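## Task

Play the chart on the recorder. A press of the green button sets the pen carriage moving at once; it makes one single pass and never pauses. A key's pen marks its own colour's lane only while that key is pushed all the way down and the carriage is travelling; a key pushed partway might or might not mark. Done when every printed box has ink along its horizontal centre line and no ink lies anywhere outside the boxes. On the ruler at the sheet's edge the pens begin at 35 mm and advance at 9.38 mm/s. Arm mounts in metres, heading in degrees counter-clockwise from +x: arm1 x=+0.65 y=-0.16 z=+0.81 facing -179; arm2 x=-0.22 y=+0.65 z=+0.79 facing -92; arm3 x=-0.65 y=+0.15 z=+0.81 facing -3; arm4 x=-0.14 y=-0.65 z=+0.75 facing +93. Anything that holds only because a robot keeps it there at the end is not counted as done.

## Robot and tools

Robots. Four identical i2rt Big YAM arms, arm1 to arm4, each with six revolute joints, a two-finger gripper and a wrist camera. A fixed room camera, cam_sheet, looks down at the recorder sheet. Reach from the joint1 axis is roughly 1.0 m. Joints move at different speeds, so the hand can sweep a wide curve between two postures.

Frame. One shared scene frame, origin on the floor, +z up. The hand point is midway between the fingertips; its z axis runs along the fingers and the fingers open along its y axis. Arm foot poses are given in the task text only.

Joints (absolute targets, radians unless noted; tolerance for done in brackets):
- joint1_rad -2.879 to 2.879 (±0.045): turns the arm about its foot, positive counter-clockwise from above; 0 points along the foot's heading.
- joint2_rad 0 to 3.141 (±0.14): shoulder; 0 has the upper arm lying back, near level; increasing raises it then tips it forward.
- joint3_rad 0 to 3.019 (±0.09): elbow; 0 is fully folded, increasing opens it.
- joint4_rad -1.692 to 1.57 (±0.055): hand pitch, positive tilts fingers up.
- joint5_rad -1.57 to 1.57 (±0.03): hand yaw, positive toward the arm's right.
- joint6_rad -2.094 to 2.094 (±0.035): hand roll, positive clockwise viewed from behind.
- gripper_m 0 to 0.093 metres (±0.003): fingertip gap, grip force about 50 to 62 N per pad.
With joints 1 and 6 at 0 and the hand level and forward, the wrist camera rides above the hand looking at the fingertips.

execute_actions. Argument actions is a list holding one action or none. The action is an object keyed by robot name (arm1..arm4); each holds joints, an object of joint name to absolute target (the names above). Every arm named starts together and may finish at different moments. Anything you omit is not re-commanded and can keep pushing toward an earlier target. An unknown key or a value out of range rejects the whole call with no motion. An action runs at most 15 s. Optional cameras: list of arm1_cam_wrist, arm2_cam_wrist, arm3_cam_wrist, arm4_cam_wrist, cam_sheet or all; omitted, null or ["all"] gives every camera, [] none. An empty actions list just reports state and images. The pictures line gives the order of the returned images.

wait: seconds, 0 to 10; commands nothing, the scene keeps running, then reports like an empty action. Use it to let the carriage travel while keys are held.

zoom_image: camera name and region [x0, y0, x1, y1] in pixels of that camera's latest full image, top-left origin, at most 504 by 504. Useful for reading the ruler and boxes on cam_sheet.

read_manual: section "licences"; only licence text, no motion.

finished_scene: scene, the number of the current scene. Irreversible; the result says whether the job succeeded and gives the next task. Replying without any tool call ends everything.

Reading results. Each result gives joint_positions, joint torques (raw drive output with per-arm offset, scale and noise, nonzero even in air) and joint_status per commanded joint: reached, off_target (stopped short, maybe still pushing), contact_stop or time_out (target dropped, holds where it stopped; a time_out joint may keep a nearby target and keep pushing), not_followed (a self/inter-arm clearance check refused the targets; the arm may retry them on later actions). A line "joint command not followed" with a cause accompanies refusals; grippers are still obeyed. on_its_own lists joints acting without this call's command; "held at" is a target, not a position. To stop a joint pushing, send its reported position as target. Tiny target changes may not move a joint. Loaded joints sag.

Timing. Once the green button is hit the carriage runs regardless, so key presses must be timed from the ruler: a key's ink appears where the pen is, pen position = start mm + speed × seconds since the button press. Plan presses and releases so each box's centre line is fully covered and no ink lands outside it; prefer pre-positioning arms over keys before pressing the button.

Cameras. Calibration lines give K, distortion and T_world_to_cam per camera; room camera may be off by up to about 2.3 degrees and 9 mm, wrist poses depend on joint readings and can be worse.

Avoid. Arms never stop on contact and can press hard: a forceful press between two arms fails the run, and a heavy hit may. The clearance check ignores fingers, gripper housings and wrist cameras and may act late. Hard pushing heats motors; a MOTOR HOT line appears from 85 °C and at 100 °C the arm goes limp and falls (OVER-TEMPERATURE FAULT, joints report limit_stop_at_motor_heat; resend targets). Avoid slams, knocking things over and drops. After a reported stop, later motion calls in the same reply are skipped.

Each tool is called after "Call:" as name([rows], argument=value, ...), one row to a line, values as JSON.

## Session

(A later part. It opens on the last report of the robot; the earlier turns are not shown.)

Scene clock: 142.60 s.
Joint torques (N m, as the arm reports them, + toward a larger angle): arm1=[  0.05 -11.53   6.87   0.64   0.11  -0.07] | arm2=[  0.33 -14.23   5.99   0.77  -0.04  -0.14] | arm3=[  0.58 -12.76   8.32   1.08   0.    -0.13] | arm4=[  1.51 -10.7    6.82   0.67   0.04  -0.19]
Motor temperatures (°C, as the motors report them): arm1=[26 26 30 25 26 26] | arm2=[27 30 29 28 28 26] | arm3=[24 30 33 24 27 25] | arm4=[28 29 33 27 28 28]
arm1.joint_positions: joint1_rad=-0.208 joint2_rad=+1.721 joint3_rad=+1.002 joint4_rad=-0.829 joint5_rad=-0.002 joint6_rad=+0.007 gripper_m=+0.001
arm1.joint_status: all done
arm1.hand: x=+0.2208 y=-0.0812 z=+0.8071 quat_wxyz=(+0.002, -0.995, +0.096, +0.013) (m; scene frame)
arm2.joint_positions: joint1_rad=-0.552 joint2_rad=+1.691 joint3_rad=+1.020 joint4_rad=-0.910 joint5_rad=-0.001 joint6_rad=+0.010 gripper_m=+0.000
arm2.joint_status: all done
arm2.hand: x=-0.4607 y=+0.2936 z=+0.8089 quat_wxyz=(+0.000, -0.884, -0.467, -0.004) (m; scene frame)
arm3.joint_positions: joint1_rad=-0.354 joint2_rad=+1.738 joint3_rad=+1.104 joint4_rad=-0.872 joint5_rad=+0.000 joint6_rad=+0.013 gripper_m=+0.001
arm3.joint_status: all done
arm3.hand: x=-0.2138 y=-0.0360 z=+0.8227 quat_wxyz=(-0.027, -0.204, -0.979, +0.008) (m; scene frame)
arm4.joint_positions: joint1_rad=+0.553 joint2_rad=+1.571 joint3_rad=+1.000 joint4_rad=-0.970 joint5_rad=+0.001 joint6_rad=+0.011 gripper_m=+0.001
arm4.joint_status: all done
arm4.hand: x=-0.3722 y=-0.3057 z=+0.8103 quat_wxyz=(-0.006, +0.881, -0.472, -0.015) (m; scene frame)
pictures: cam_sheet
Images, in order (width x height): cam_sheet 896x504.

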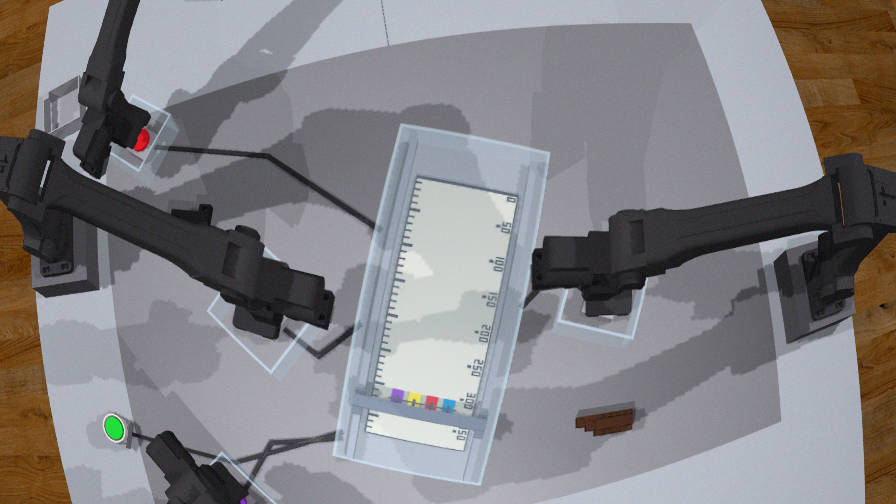

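Check ink for timing calibration.

Call:
execute_actions(actions=[], cameras=["cam_sheet"])

Call:
zoom_image(camera="cam_sheet", region=[350, 340, 500, 460])

Call:
finished_scene(scene=1)

Scene clock: 145.60 s.
Joint torques (N m, as the arm reports them, + toward a larger angle): arm1=[  0.01 -11.71   6.86   0.64   0.1   -0.07] | arm2=[  0.36 -14.26   6.03   0.78  -0.04  -0.15] | arm3=[  0.74 -12.74   8.06   1.15  -0.02  -0.09] | arm4=[  1.48 -10.82   6.73   0.71   0.03  -0.19]
Motor temperatures (°C, as the motors report them): arm1=[26 26 30 25 26 26] | arm2=[27 30 29 28 28 26] | arm3=[24 30 33 24 27 25] | arm4=[28 29 33 27 28 28]
arm1.joint_positions: joint1_rad=-0.208 joint2_rad=+1.721 joint3_rad=+1.002 joint4_rad=-0.829 joint5_rad=-0.002 joint6_rad=+0.007 gripper_m=+0.001
arm1.joint_status: all done
arm1.hand: x=+0.2208 y=-0.0812 z=+0.8071 quat_wxyz=(+0.002, -0.995, +0.096, +0.013) (m; scene frame)
arm2.joint_positions: joint1_rad=-0.552 joint2_rad=+1.691 joint3_rad=+1.020 joint4_rad=-0.910 joint5_rad=-0.001 joint6_rad=+0.010 gripper_m=+0.000
arm2.joint_status: all done
arm2.hand: x=-0.4607 y=+0.2936 z=+0.8089 quat_wxyz=(+0.000, -0.884, -0.467, -0.004) (m; scene frame)
arm3.joint_positions: joint1_rad=-0.354 joint2_rad=+1.738 joint3_rad=+1.104 joint4_rad=-0.872 joint5_rad=+0.000 joint6_rad=+0.013 gripper_m=+0.001
arm3.joint_status: all done
arm3.hand: x=-0.2138 y=-0.0360 z=+0.8227 quat_wxyz=(-0.027, -0.204, -0.979, +0.008) (m; scene frame)
arm4.joint_positions: joint1_rad=+0.553 joint2_rad=+1.571 joint3_rad=+1.000 joint4_rad=-0.970 joint5_rad=+0.001 joint6_rad=+0.011 gripper_m=+0.001
arm4.joint_status: all done
arm4.hand: x=-0.3722 y=-0.3057 z=+0.8103 quat_wxyz=(-0.006, +0.881, -0.472, -0.015) (m; scene frame)
pictures: cam_sheet
Images, in order (width x height): cam_sheet 896x504.

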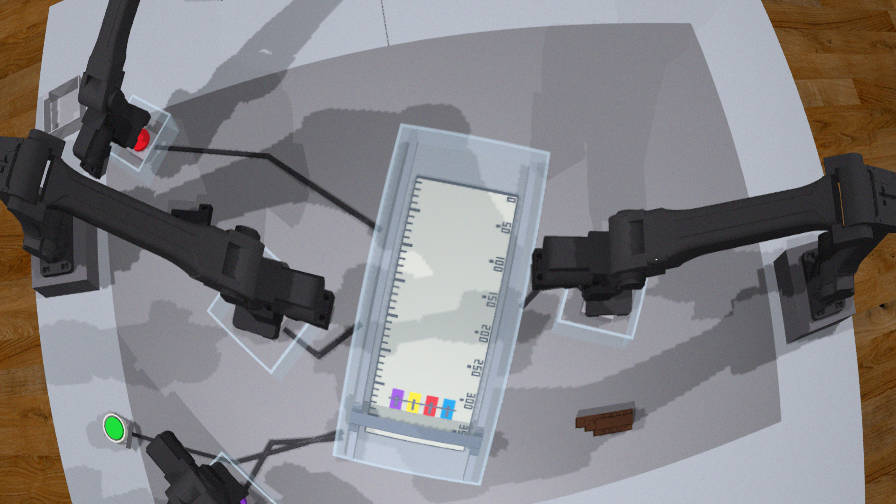

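Region (350, 340, 500, 460) of cam_sheet's 896x504 image, scaled by 3.360, with more detail than that image has; it fills the top 403 rows of this view, and the rest is white.

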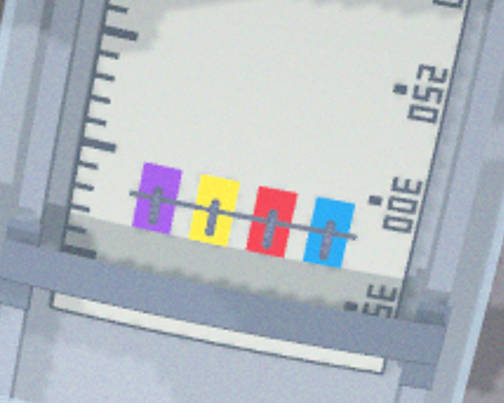

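The scene is finished: the task was done.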